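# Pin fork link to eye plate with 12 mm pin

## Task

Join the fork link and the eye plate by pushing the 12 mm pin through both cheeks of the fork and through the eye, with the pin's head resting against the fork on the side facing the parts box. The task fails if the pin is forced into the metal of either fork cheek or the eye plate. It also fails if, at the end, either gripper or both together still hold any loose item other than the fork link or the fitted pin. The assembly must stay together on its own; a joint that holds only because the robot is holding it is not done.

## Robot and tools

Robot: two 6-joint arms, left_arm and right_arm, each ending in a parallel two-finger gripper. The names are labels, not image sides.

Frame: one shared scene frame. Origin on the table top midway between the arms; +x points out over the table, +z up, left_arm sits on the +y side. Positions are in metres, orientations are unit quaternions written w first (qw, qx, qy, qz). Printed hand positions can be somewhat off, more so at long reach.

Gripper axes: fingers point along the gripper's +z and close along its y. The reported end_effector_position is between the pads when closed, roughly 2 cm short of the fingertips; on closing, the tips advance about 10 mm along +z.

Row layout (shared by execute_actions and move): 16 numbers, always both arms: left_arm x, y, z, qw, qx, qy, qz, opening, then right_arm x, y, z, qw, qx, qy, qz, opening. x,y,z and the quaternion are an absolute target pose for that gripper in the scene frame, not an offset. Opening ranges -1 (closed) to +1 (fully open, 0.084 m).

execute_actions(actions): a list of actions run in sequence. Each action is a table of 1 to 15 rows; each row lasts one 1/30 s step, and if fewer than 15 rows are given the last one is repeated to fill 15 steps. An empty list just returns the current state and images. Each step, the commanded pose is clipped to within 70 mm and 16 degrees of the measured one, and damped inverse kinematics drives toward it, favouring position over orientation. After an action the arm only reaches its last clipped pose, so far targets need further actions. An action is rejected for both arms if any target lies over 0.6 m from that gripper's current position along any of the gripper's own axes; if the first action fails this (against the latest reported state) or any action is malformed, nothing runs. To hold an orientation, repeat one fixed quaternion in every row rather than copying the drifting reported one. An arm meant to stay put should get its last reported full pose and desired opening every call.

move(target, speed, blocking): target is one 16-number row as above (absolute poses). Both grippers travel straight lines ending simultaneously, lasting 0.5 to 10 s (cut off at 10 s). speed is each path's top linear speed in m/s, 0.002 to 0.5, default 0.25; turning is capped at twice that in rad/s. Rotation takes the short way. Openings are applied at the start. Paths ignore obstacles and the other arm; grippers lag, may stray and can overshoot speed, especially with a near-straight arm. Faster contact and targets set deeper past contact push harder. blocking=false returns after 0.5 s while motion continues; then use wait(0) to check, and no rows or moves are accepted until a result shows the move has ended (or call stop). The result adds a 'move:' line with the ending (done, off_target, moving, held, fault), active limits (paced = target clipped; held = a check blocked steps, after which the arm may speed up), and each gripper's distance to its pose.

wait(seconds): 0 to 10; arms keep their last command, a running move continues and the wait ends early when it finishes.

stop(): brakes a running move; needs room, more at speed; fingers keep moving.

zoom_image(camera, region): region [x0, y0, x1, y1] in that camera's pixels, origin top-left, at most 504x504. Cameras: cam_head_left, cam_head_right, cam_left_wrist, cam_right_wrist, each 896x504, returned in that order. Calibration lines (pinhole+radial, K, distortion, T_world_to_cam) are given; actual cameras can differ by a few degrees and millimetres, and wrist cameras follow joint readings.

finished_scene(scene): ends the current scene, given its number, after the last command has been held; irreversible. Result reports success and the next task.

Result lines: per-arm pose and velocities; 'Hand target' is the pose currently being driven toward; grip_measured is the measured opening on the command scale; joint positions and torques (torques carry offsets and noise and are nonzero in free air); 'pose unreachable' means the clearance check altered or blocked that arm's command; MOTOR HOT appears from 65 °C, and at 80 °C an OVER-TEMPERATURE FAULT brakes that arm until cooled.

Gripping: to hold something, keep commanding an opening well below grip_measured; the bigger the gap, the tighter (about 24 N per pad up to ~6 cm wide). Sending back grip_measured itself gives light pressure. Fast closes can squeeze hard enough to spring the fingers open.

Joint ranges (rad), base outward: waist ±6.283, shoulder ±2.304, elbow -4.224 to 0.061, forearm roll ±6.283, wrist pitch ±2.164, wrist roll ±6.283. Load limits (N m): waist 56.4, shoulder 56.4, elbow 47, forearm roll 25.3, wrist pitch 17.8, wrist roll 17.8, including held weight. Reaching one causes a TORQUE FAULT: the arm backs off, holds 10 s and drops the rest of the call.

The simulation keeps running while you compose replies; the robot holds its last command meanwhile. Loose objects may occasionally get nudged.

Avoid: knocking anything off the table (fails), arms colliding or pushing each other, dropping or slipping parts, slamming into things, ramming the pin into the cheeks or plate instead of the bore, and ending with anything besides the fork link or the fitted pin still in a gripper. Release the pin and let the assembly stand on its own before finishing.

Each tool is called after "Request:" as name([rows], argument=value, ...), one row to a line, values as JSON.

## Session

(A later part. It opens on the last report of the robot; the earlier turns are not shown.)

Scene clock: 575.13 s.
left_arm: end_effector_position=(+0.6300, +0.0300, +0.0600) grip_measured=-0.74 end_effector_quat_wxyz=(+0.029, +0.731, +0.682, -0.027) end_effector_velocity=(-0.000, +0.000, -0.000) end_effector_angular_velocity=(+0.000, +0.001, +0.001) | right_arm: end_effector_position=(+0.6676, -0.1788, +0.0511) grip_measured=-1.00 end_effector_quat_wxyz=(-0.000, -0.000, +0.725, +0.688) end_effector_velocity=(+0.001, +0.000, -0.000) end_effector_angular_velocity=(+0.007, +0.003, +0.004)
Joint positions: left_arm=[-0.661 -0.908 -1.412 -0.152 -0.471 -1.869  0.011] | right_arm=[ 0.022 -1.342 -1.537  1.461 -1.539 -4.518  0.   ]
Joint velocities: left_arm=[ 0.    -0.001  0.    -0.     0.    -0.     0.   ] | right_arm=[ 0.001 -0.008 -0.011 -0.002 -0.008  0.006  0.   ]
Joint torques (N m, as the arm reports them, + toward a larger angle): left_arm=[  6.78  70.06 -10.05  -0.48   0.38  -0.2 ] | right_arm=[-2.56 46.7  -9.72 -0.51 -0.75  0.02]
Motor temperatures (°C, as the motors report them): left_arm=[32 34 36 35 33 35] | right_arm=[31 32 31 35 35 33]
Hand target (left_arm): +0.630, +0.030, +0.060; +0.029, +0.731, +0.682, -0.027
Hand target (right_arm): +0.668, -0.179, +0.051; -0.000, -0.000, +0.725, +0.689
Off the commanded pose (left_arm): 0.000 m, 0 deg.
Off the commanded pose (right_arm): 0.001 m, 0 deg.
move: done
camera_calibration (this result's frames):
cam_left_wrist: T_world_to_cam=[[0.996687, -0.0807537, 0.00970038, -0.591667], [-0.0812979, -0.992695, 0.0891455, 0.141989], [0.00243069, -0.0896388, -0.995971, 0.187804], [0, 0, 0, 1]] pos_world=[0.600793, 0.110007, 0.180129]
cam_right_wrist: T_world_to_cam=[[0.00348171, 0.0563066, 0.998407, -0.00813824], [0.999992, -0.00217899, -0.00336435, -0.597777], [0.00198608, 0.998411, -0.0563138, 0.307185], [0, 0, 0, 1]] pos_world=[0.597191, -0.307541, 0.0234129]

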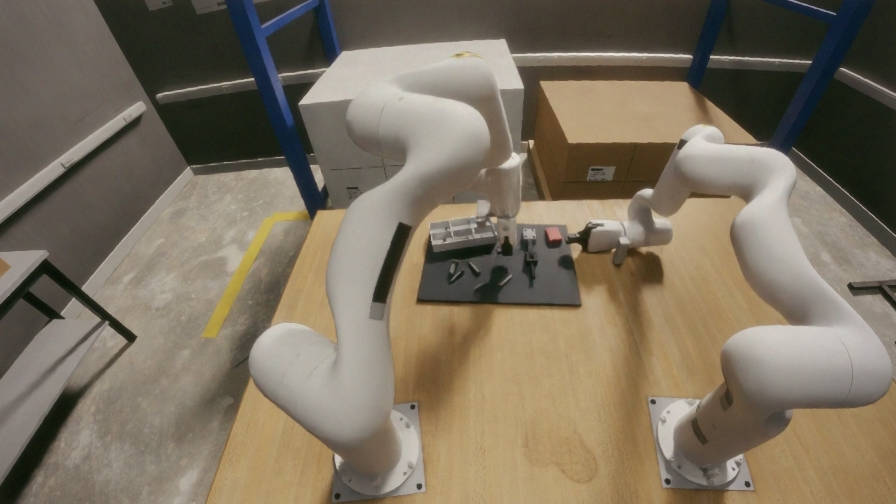

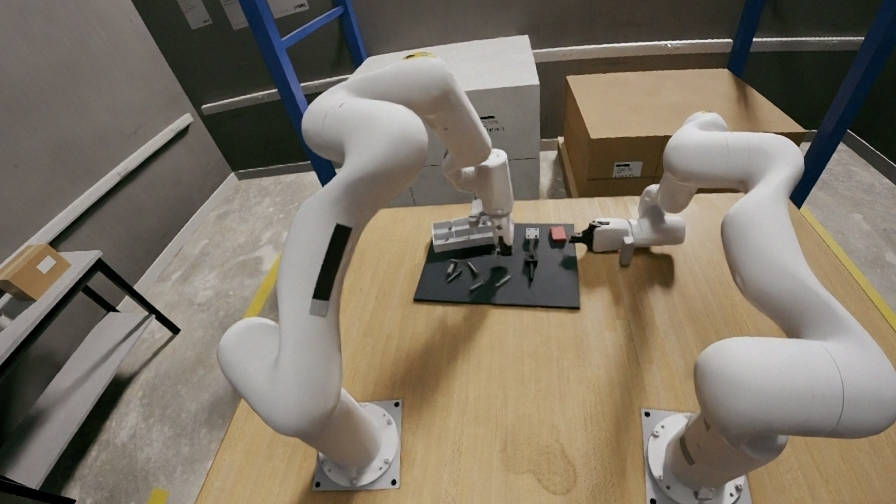

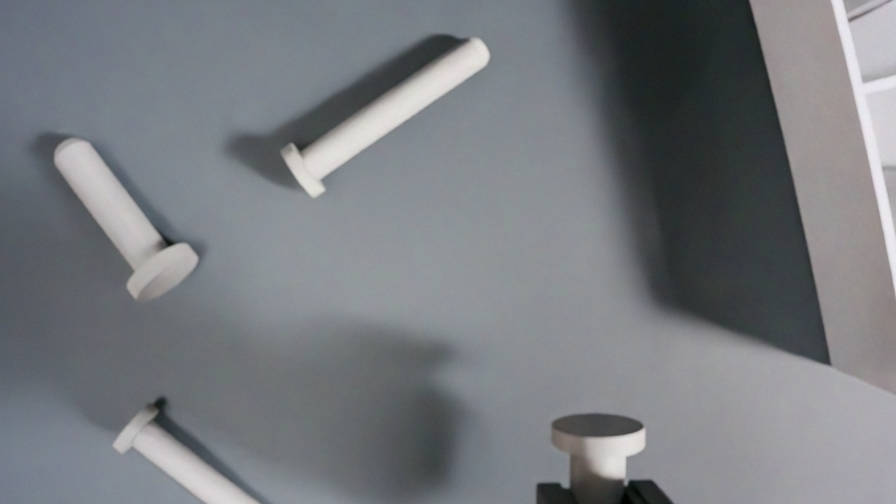

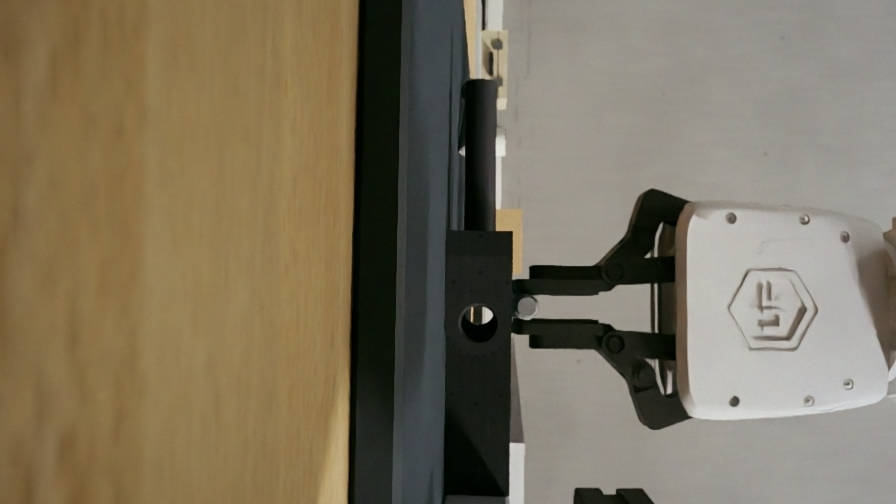

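Request:
move(target=[0.63,0.03,0.06,0.0287,0.7304,0.6815,-0.0268,-1,0.52,-0.15,0.15,0.355,0.008,0.933,0.053,-0.3], speed=0.2)

Request:
move(target=[0.63,0.03,0.06,0.0287,0.7304,0.6815,-0.0268,-1,0.51,-0.048,0.07,0.355,0.008,0.933,0.053,-0.3], speed=0.15)

Request:
move(target=[0.63,0.03,0.06,0.0287,0.7304,0.6815,-0.0268,-1,0.545,-0.048,0.042,0.355,0.008,0.933,0.053,-0.3], speed=0.03)

Request:
move(target=[0.63,0.03,0.06,0.0287,0.7304,0.6815,-0.0268,-1,0.545,-0.048,0.042,0.355,0.008,0.933,0.053,-1])

Request:
move(target=[0.63,0.03,0.14,0.0287,0.7304,0.6815,-0.0268,-1,0.540,-0.048,0.043,0.355,0.008,0.933,0.053,-1], speed=0.03)

Request:
move(target=[0.66,-0.085,0.14,0.0287,0.7304,0.6815,-0.0268,-1,0.540,-0.048,0.043,0.355,0.008,0.933,0.053,-1], speed=0.1)

Scene clock: 583.67 s.
left_arm: end_effector_position=(+0.6300, +0.0300, +0.0600) grip_measured=-0.74 end_effector_quat_wxyz=(+0.029, +0.731, +0.682, -0.027) end_effector_velocity=(-0.000, +0.000, -0.001) end_effector_angular_velocity=(+0.001, +0.001, +0.000) | right_arm: end_effector_position=(+0.5194, -0.1512, +0.1501) grip_measured=-0.32 end_effector_quat_wxyz=(+0.355, +0.008, +0.933, +0.054) end_effector_velocity=(+0.000, +0.000, +0.000) end_effector_angular_velocity=(-0.009, -0.003, -0.006)
Joint positions: left_arm=[-0.661 -0.908 -1.412 -0.152 -0.471 -1.869  0.011] | right_arm=[ 0.687 -0.357 -0.512  3.653 -0.597 -6.237  0.03 ]
Joint velocities: left_arm=[ 0.    -0.001  0.     0.     0.    -0.    -0.   ] | right_arm=[ 0.008 -0.001 -0.003  0.029 -0.002 -0.021 -0.   ]
Joint torques (N m, as the arm reports them, + toward a larger angle): left_arm=[ 6.1  69.78 -9.49 -0.44  0.28 -0.24] | right_arm=[ -1.77  20.61 -10.3   -2.1   -0.33  -0.39]
Motor temperatures (°C, as the motors report them): left_arm=[32 34 36 35 33 35] | right_arm=[31 32 31 35 35 33]
Hand target (left_arm): +0.630, +0.030, +0.060; +0.029, +0.731, +0.682, -0.027
Hand target (right_arm): +0.519, -0.151, +0.150; +0.355, +0.009, +0.933, +0.053
Off the commanded pose (left_arm): 0.000 m, 0 deg.
Off the commanded pose (right_arm): 0.001 m, 0 deg.
move: done
camera_calibration (this result's frames):
cam_left_wrist: T_world_to_cam=[[0.996687, -0.0807541, 0.00970009, -0.591666], [-0.0812983, -0.992695, 0.089147, 0.141989], [0.00243025, -0.0896402, -0.995971, 0.187804], [0, 0, 0, 1]] pos_world=[0.600793, 0.110007, 0.180128]
cam_right_wrist: T_world_to_cam=[[-0.0168614, 0.994288, 0.105388, 0.178399], [0.746009, -0.0576688, 0.663434, -0.425752], [0.665722, 0.0898071, -0.740776, -0.0939096], [0, 0, 0, 1]] pos_world=[0.383141, -0.193499, 0.194091]

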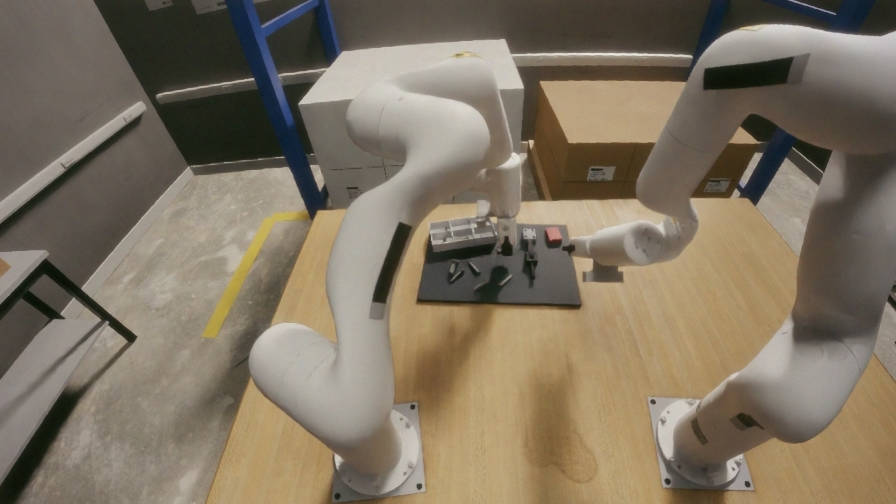

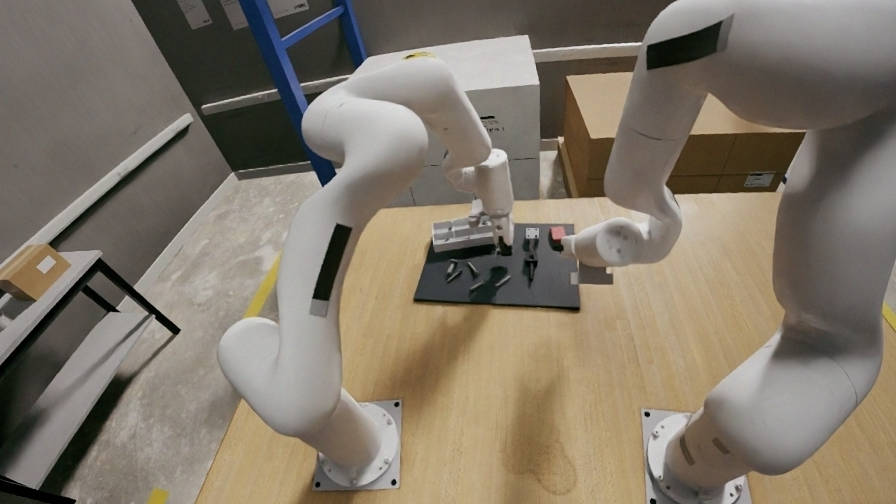

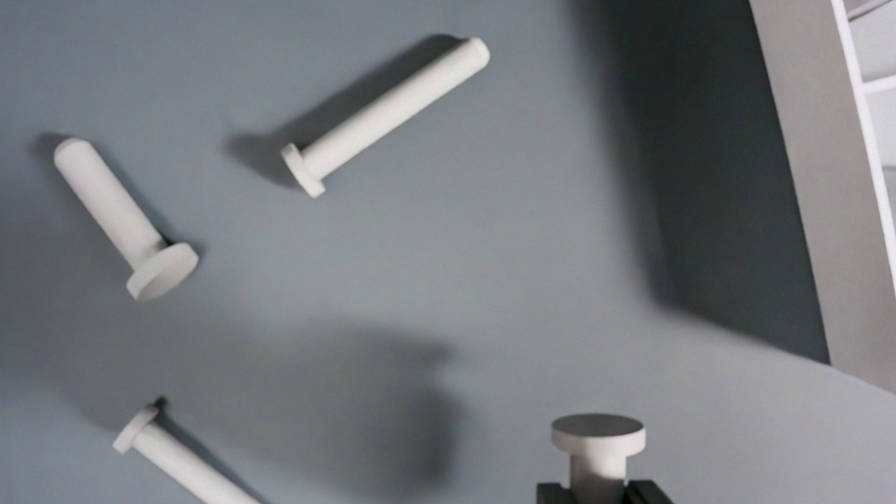

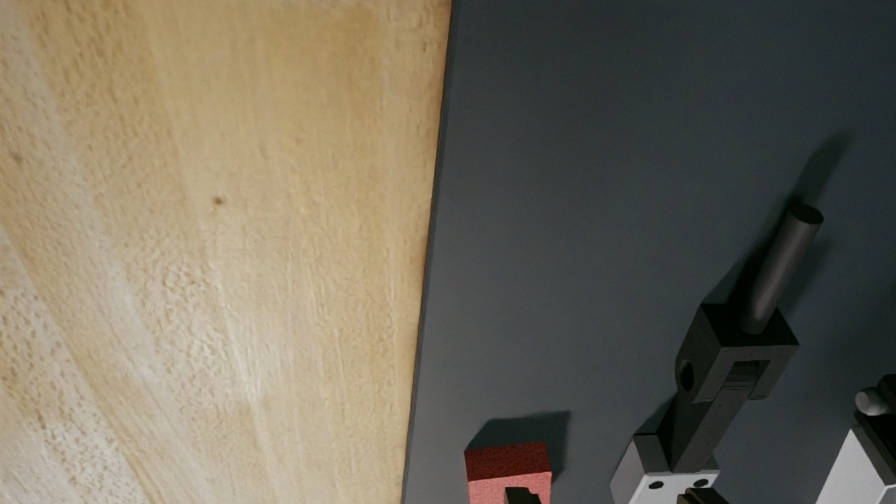

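Scene clock: 585.03 s.
left_arm: end_effector_position=(+0.6300, +0.0300, +0.0600) grip_measured=-0.74 end_effector_quat_wxyz=(+0.029, +0.731, +0.682, -0.027) end_effector_velocity=(+0.000, +0.000, -0.000) end_effector_angular_velocity=(-0.000, -0.001, -0.000) | right_arm: end_effector_position=(+0.5101, -0.0488, +0.0702) grip_measured=-0.32 end_effector_quat_wxyz=(+0.356, +0.008, +0.933, +0.053) end_effector_velocity=(+0.000, +0.001, -0.002) end_effector_angular_velocity=(-0.001, +0.001, -0.001)
Joint positions: left_arm=[-0.661 -0.908 -1.412 -0.152 -0.471 -1.869  0.011] | right_arm=[ 0.914 -0.664 -0.705  3.823 -0.703 -6.166  0.03 ]
Joint velocities: left_arm=[ 0.001 -0.     0.     0.001  0.001  0.     0.   ] | right_arm=[ 0.002 -0.006 -0.004  0.003 -0.     0.    -0.   ]
Joint torques (N m, as the arm reports them, + toward a larger angle): left_arm=[ 6.73 69.41 -9.4  -0.61  0.4  -0.19] | right_arm=[-0.04 32.55 -7.28 -2.38 -0.51 -0.2 ]
Motor temperatures (°C, as the motors report them): left_arm=[32 34 36 35 33 35] | right_arm=[31 32 31 35 35 33]
Hand target (left_arm): +0.630, +0.030, +0.060; +0.029, +0.731, +0.682, -0.027
Hand target (right_arm): +0.510, -0.049, +0.070; +0.355, +0.008, +0.933, +0.052
Off the commanded pose (left_arm): 0.000 m, 0 deg.
Off the commanded pose (right_arm): 0.001 m, 0 deg.
move: done
camera_calibration (this result's frames):
cam_left_wrist: T_world_to_cam=[[0.996687, -0.0807542, 0.00969983, -0.591666], [-0.0812984, -0.992695, 0.0891469, 0.141989], [0.00242998, -0.0896401, -0.995971, 0.187804], [0, 0, 0, 1]] pos_world=[0.600793, 0.110007, 0.180128]
cam_right_wrist: T_world_to_cam=[[-0.0170785, 0.99454, 0.102952, 0.0850841], [0.745439, -0.0559574, 0.664221, -0.359584], [0.666355, 0.0880882, -0.740413, -0.156543], [0, 0, 0, 1]] pos_world=[0.373814, -0.0909513, 0.114178]

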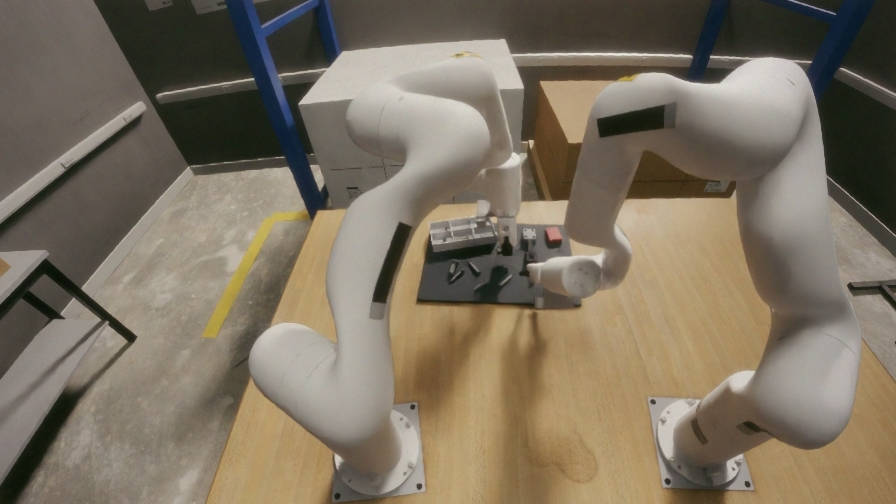

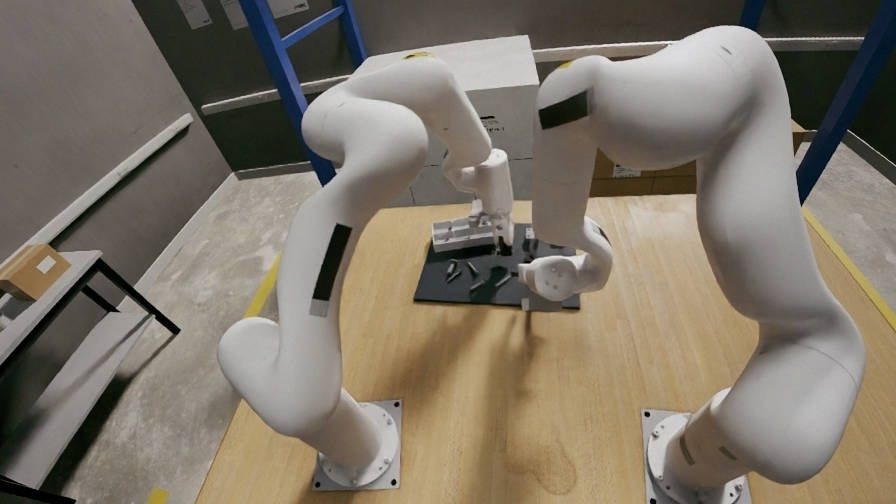

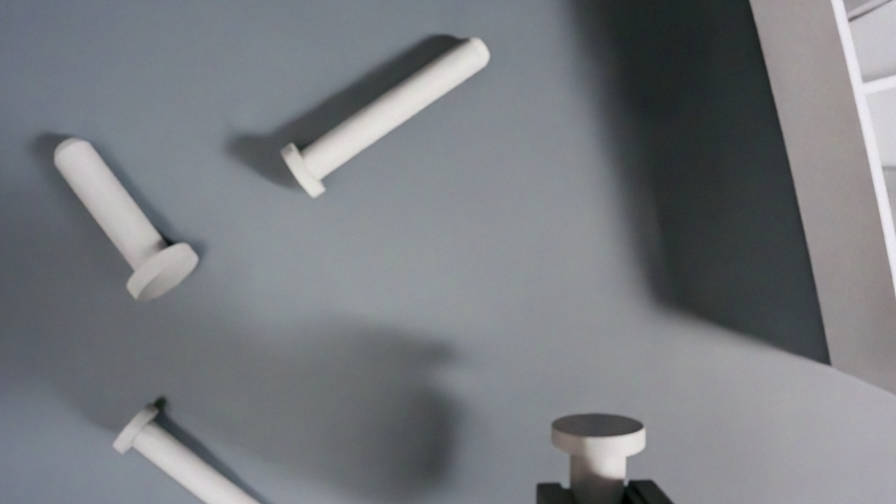

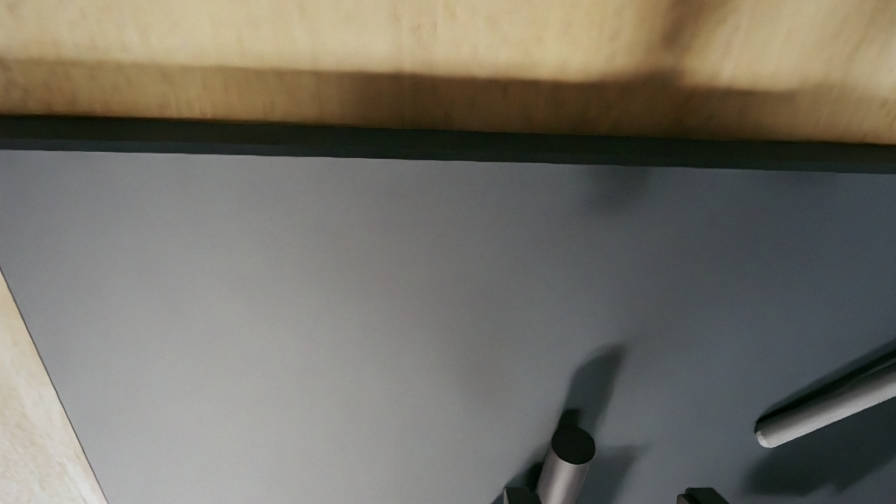

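Scene clock: 586.87 s.
left_arm: end_effector_position=(+0.6300, +0.0300, +0.0600) grip_measured=-0.74 end_effector_quat_wxyz=(+0.029, +0.731, +0.682, -0.027) end_effector_velocity=(+0.000, -0.001, +0.001) end_effector_angular_velocity=(-0.001, -0.002, -0.001) | right_arm: end_effector_position=(+0.5447, -0.0480, +0.0420) grip_measured=-0.32 end_effector_quat_wxyz=(+0.355, +0.008, +0.933, +0.053) end_effector_velocity=(+0.000, +0.000, -0.001) end_effector_angular_velocity=(-0.001, +0.001, +0.001)
Joint positions: left_arm=[-0.661 -0.908 -1.412 -0.152 -0.471 -1.869  0.011] | right_arm=[ 0.858 -0.767 -0.796  3.756 -0.71  -6.152  0.03 ]
Joint velocities: left_arm=[-0.001  0.002 -0.    -0.     0.    -0.    -0.   ] | right_arm=[-0.001 -0.003 -0.002 -0.002 -0.    -0.     0.   ]
Joint torques (N m, as the arm reports them, + toward a larger angle): left_arm=[ 5.87 69.28 -9.82 -0.78  0.43 -0.27] | right_arm=[ 1.5  30.09 -7.41 -1.32 -0.74 -0.37]
Motor temperatures (°C, as the motors report them): left_arm=[32 34 36 35 33 35] | right_arm=[31 32 31 35 35 33]
Hand target (left_arm): +0.630, +0.030, +0.060; +0.029, +0.731, +0.682, -0.027
Hand target (right_arm): +0.545, -0.048, +0.042; +0.355, +0.008, +0.933, +0.053
Off the commanded pose (left_arm): 0.000 m, 0 deg.
Off the commanded pose (right_arm): 0.000 m, 0 deg.
move: done
camera_calibration (this result's frames):
cam_left_wrist: T_world_to_cam=[[0.996687, -0.0807542, 0.00970013, -0.591666], [-0.0812984, -0.992695, 0.089147, 0.141989], [0.00243028, -0.0896402, -0.995971, 0.187804], [0, 0, 0, 1]] pos_world=[0.600793, 0.110007, 0.180128]
cam_right_wrist: T_world_to_cam=[[-0.01712, 0.994416, 0.104134, 0.0877919], [0.746135, -0.0566227, 0.663382, -0.367018], [0.665574, 0.0890549, -0.741, -0.200052], [0, 0, 0, 1]] pos_world=[0.408498, -0.0902675, 0.0860922]

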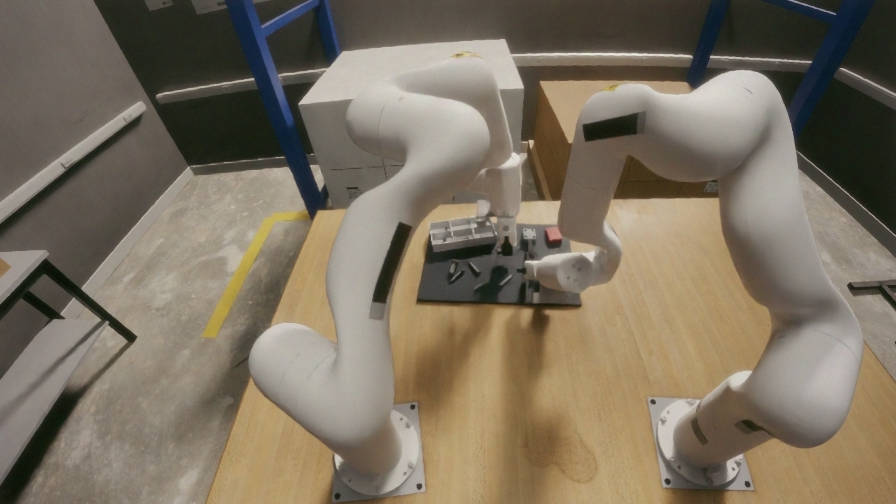

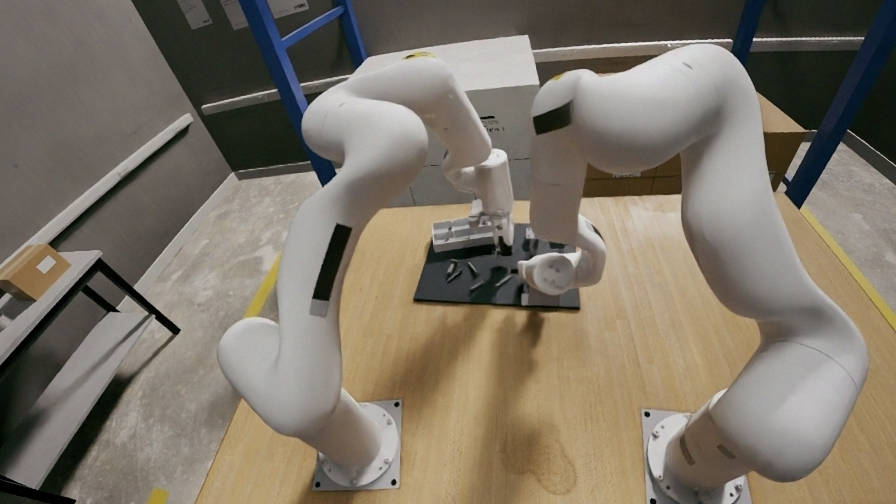

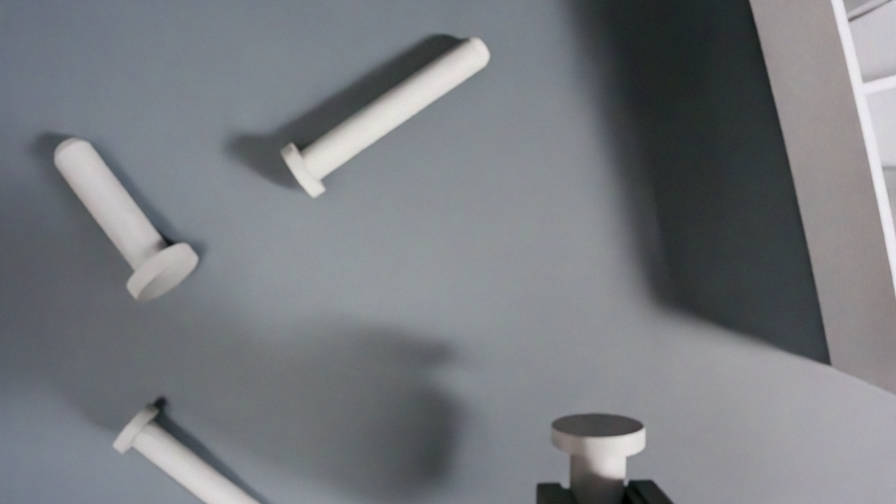

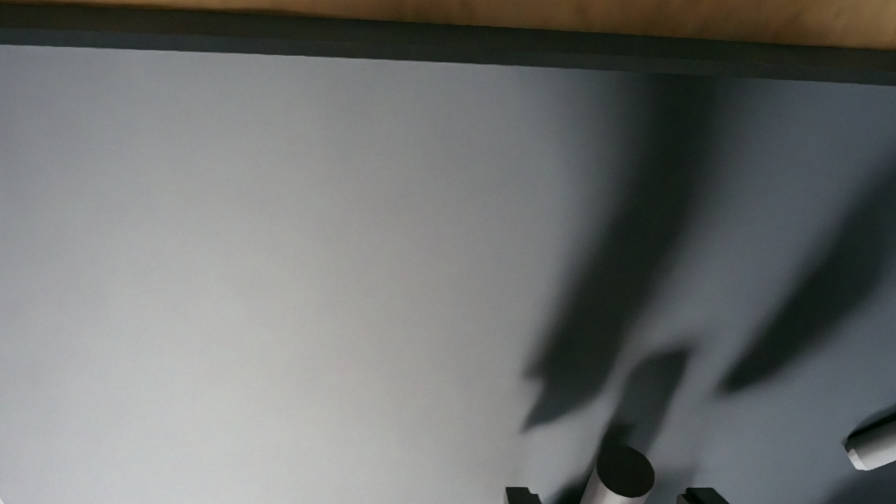

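Scene clock: 587.57 s.
left_arm: end_effector_position=(+0.6300, +0.0300, +0.0600) grip_measured=-0.74 end_effector_quat_wxyz=(+0.029, +0.731, +0.682, -0.027) end_effector_velocity=(+0.000, -0.000, +0.001) end_effector_angular_velocity=(-0.001, -0.001, +0.000) | right_arm: end_effector_position=(+0.5449, -0.0478, +0.0420) grip_measured=-0.77 end_effector_quat_wxyz=(+0.355, +0.008, +0.933, +0.053) end_effector_velocity=(+0.001, -0.001, +0.001) end_effector_angular_velocity=(+0.001, -0.001, -0.002)
Joint positions: left_arm=[-0.661 -0.908 -1.412 -0.152 -0.471 -1.869  0.011] | right_arm=[ 0.858 -0.767 -0.797  3.756 -0.71  -6.152  0.01 ]
Joint velocities: left_arm=[-0.     0.001 -0.    -0.    -0.     0.     0.   ] | right_arm=[-0.002  0.001 -0.    -0.001 -0.    -0.     0.   ]
Joint torques (N m, as the arm reports them, + toward a larger angle): left_arm=[ 5.78 70.12 -9.67 -0.61  0.37 -0.27] | right_arm=[-3.77 31.7  -6.83 -0.15 -0.8  -0.6 ]
Motor temperatures (°C, as the motors report them): left_arm=[32 34 36 35 33 35] | right_arm=[31 32 31 35 35 33]
Hand target (left_arm): +0.630, +0.030, +0.060; +0.029, +0.731, +0.682, -0.027
Hand target (right_arm): +0.545, -0.048, +0.042; +0.355, +0.008, +0.933, +0.053
Off the commanded pose (left_arm): 0.000 m, 0 deg.
Off the commanded pose (right_arm): 0.000 m, 0 deg.
move: done
camera_calibration (this result's frames):
cam_left_wrist: T_world_to_cam=[[0.996687, -0.0807544, 0.00970014, -0.591666], [-0.0812985, -0.992695, 0.089147, 0.141989], [0.00243027, -0.0896402, -0.995971, 0.187804], [0, 0, 0, 1]] pos_world=[0.600793, 0.110007, 0.180128]
cam_right_wrist: T_world_to_cam=[[-0.017503, 0.994417, 0.104061, 0.0878256], [0.746177, -0.0562841, 0.663364, -0.367148], [0.665518, 0.0892587, -0.741026, -0.200152], [0, 0, 0, 1]] pos_world=[0.408699, -0.0901346, 0.0860963]

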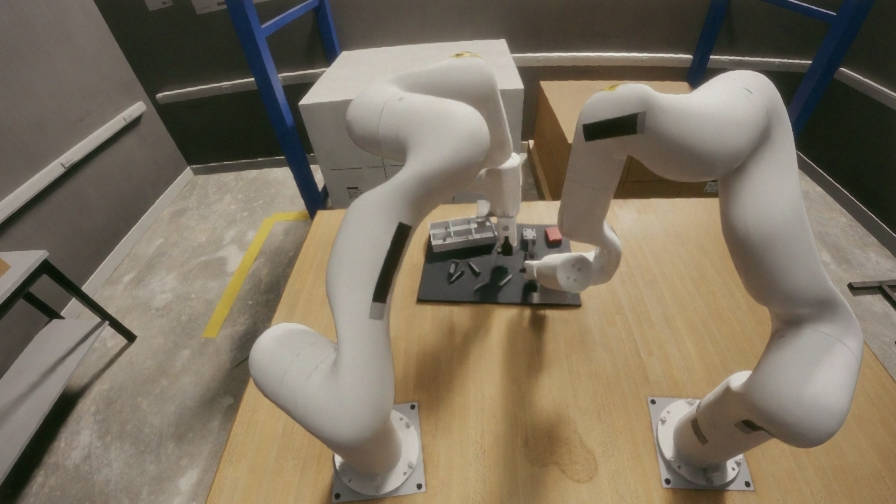

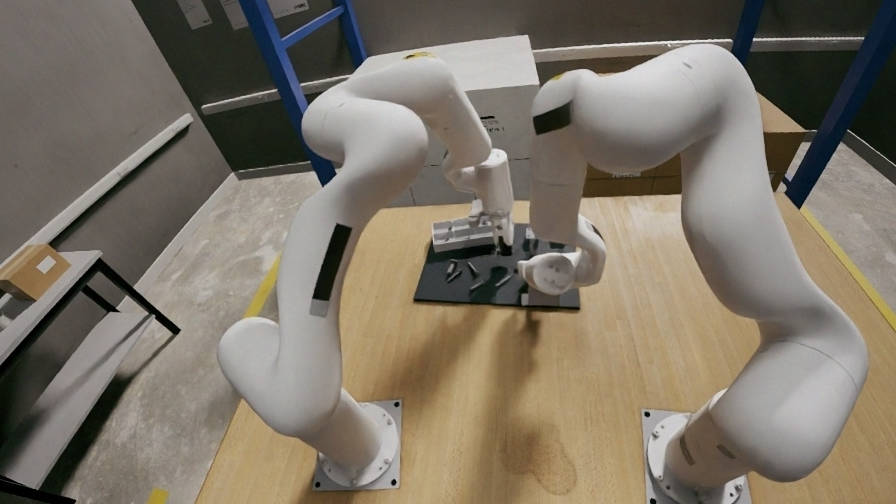

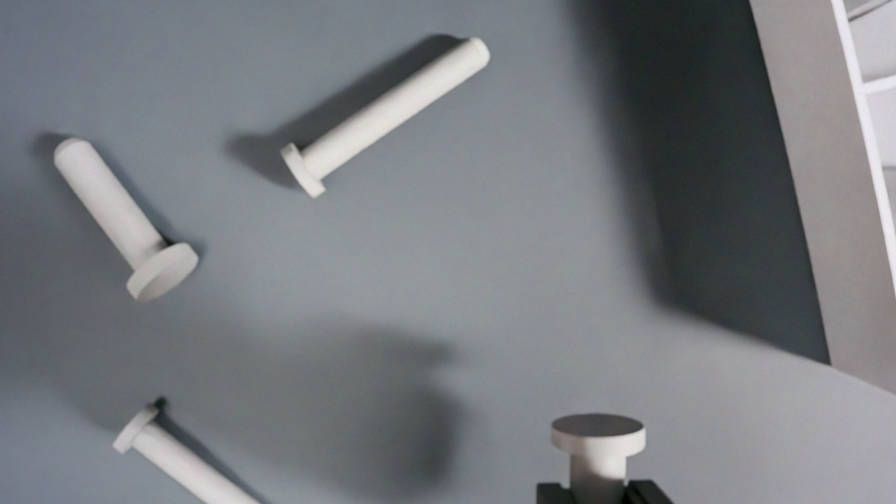

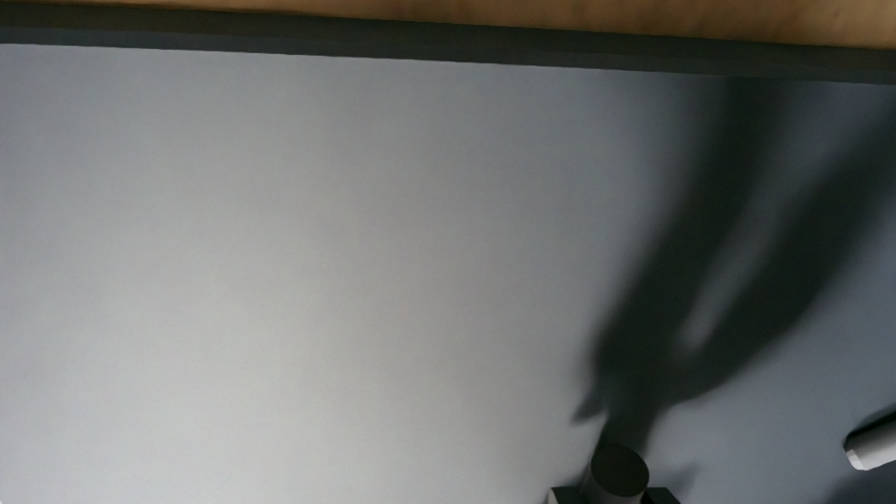

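Scene clock: 590.57 s.
left_arm: end_effector_position=(+0.6298, +0.0300, +0.1397) grip_measured=-0.74 end_effector_quat_wxyz=(+0.029, +0.731, +0.682, -0.027) end_effector_velocity=(-0.000, +0.000, +0.001) end_effector_angular_velocity=(+0.001, +0.000, -0.001) | right_arm: end_effector_position=(+0.5398, -0.0481, +0.0428) grip_measured=-1.00 end_effector_quat_wxyz=(+0.355, +0.008, +0.933, +0.053) end_effector_velocity=(+0.001, -0.001, +0.001) end_effector_angular_velocity=(+0.001, -0.002, -0.003)
Joint positions: left_arm=[-0.661 -0.779 -1.402 -0.125 -0.59  -1.901  0.011] | right_arm=[ 0.865 -0.761 -0.786  3.761 -0.713 -6.148  0.   ]
Joint velocities: left_arm=[ 0.     0.001  0.     0.002 -0.002 -0.001  0.   ] | right_arm=[-0.002  0.001 -0.     0.001 -0.002 -0.     0.   ]
Joint torques (N m, as the arm reports them, + toward a larger angle): left_arm=[  7.23  67.15 -10.8   -0.36   0.38  -0.23] | right_arm=[-1.36 29.6  -7.97 -1.   -0.45 -0.25]
Motor temperatures (°C, as the motors report them): left_arm=[32 34 36 35 33 35] | right_arm=[31 32 31 35 35 33]
Hand target (left_arm): +0.630, +0.030, +0.140; +0.029, +0.731, +0.682, -0.027
Hand target (right_arm): +0.540, -0.048, +0.043; +0.355, +0.008, +0.933, +0.053
Off the commanded pose (left_arm): 0.000 m, 0 deg.
Off the commanded pose (right_arm): 0.000 m, 0 deg.
move: done
camera_calibration (this result's frames):
cam_left_wrist: T_world_to_cam=[[0.996677, -0.0808998, 0.00952276, -0.592241], [-0.0814279, -0.992669, 0.0893216, 0.134948], [0.00222685, -0.0898002, -0.995957, 0.267348], [0, 0, 0, 1]] pos_world=[0.600666, 0.110055, 0.259853]
cam_right_wrist: T_world_to_cam=[[-0.0170558, 0.994466, 0.103665, 0.0877524], [0.746398, -0.0563227, 0.663112, -0.364038], [0.665281, 0.0886851, -0.741307, -0.196036], [0, 0, 0, 1]] pos_world=[0.403633, -0.0903849, 0.0869782]

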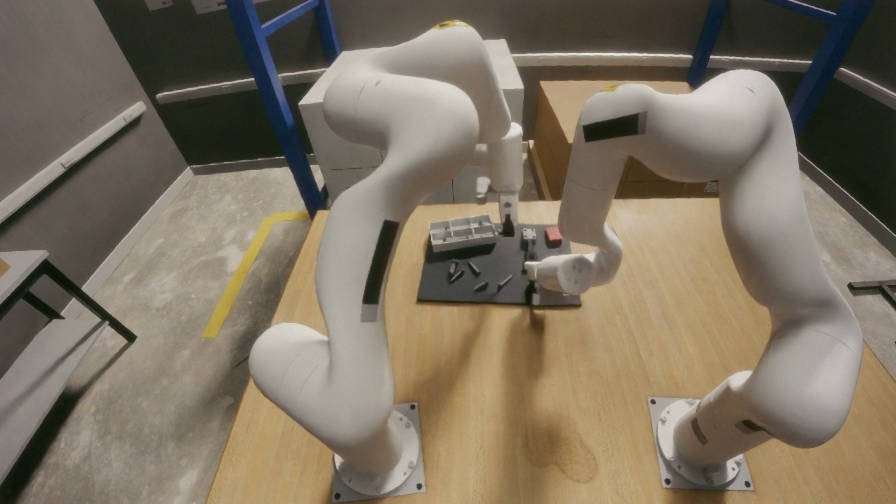

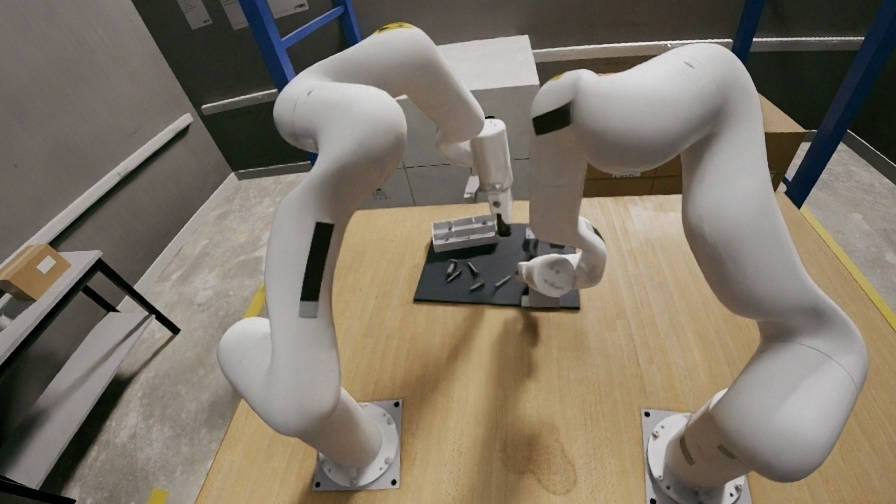

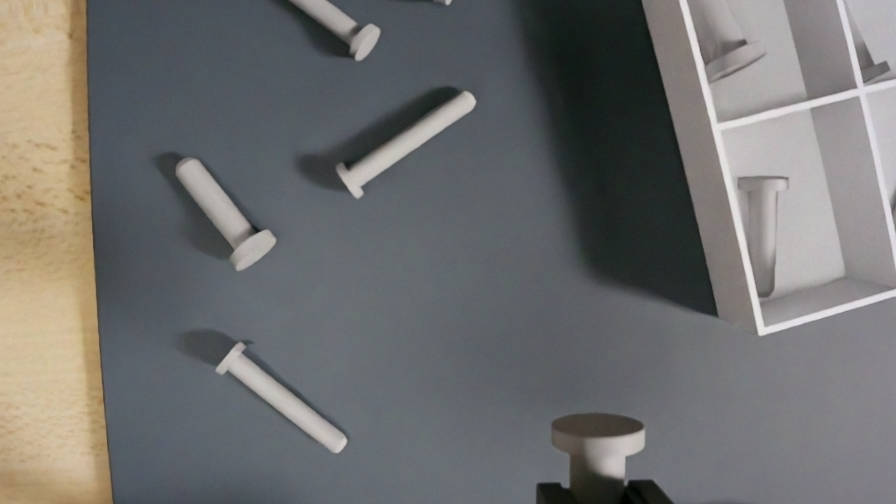

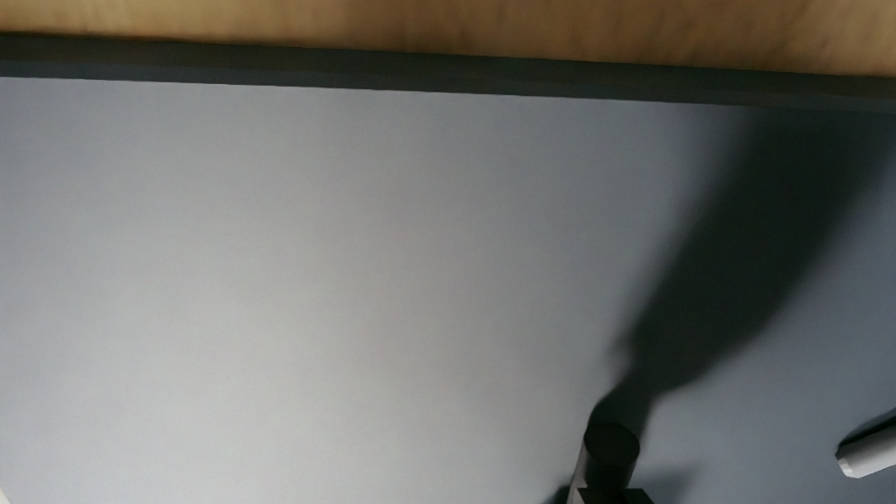

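Scene clock: 592.20 s.
left_arm: end_effector_position=(+0.6603, -0.0847, +0.1402) grip_measured=-0.74 end_effector_quat_wxyz=(+0.029, +0.731, +0.682, -0.027) end_effector_velocity=(+0.000, -0.003, +0.001) end_effector_angular_velocity=(+0.001, +0.001, -0.001) | right_arm: end_effector_position=(+0.5400, -0.0480, +0.0430) grip_measured=-1.00 end_effector_quat_wxyz=(+0.355, +0.008, +0.933, +0.053) end_effector_velocity=(-0.000, +0.000, +0.000) end_effector_angular_velocity=(+0.000, -0.000, +0.001)
Joint positions: left_arm=[-0.779 -0.984 -1.766 -0.095 -0.74  -2.052  0.011] | right_arm=[ 0.865 -0.761 -0.786  3.761 -0.714 -6.148  0.   ]
Joint velocities: left_arm=[-0.002 -0.005 -0.01   0.001 -0.006 -0.003  0.   ] | right_arm=[ 0.001 -0.    -0.    -0.    -0.     0.     0.   ]
Joint torques (N m, as the arm reports them, + toward a larger angle): left_arm=[  6.45  75.21 -11.89  -0.42   0.49  -0.3 ] | right_arm=[ 0.85 30.69 -6.91 -1.26 -0.5   0.16]
Motor temperatures (°C, as the motors report them): left_arm=[32 34 36 35 33 35] | right_arm=[31 32 31 35 35 33]
Hand target (left_arm): +0.660, -0.085, +0.140; +0.029, +0.731, +0.682, -0.027
Hand target (right_arm): +0.540, -0.048, +0.043; +0.355, +0.008, +0.933, +0.053
Off the commanded pose (left_arm): 0.000 m, 0 deg.
Off the commanded pose (right_arm): 0.000 m, 0 deg.
move: done
camera_calibration (this result's frames):
cam_left_wrist: T_world_to_cam=[[0.996678, -0.0808827, 0.00951527, -0.631908], [-0.0814105, -0.992659, 0.0894452, 0.0234499], [0.00221085, -0.0899227, -0.995946, 0.257454], [0, 0, 0, 1]] pos_world=[0.631149, -0.00468179, 0.260325]
cam_right_wrist: T_world_to_cam=[[-0.0171547, 0.994433, 0.103969, 0.0876299], [0.746029, -0.0565015, 0.663512, -0.364086], [0.665692, 0.0889466, -0.740907, -0.196257], [0, 0, 0, 1]] pos_world=[0.403769, -0.0902571, 0.0870566]

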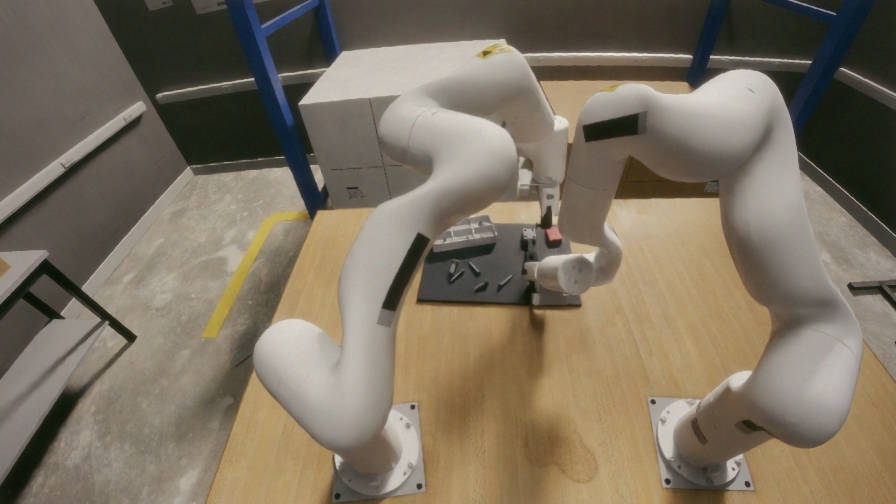

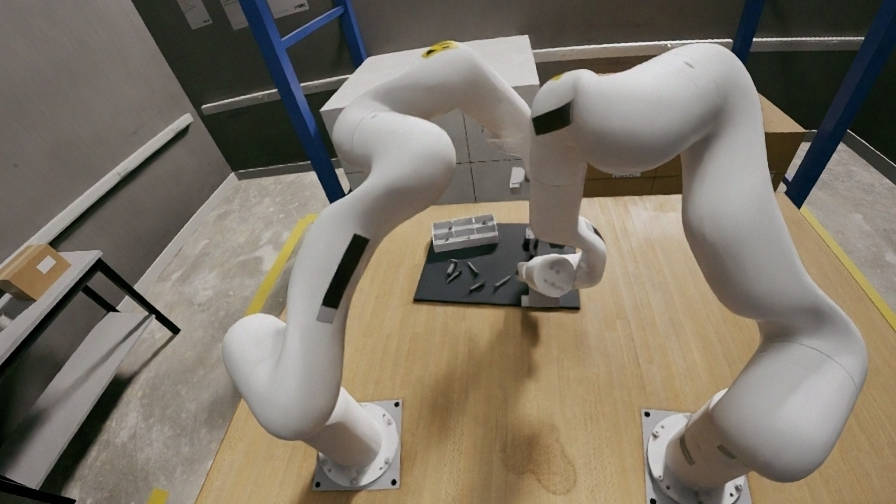

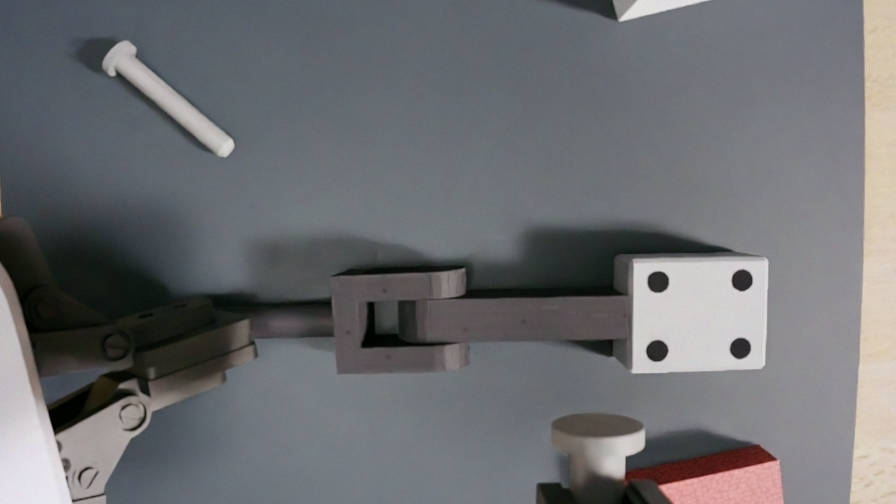

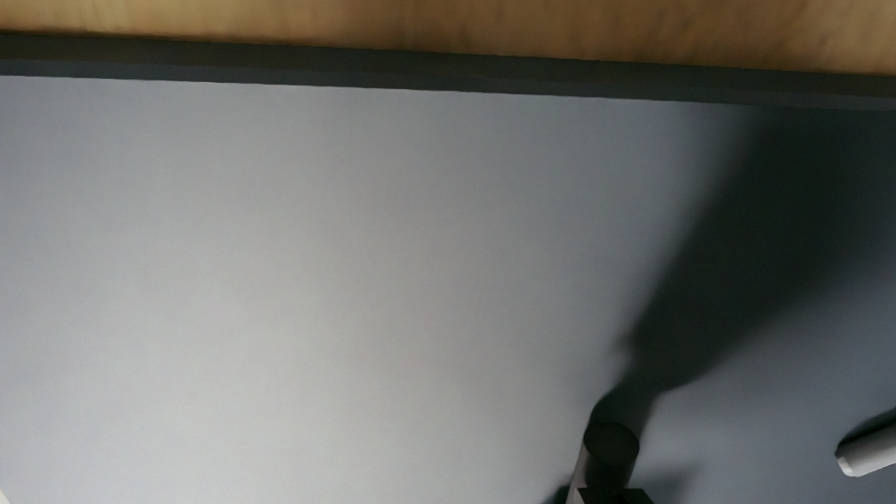

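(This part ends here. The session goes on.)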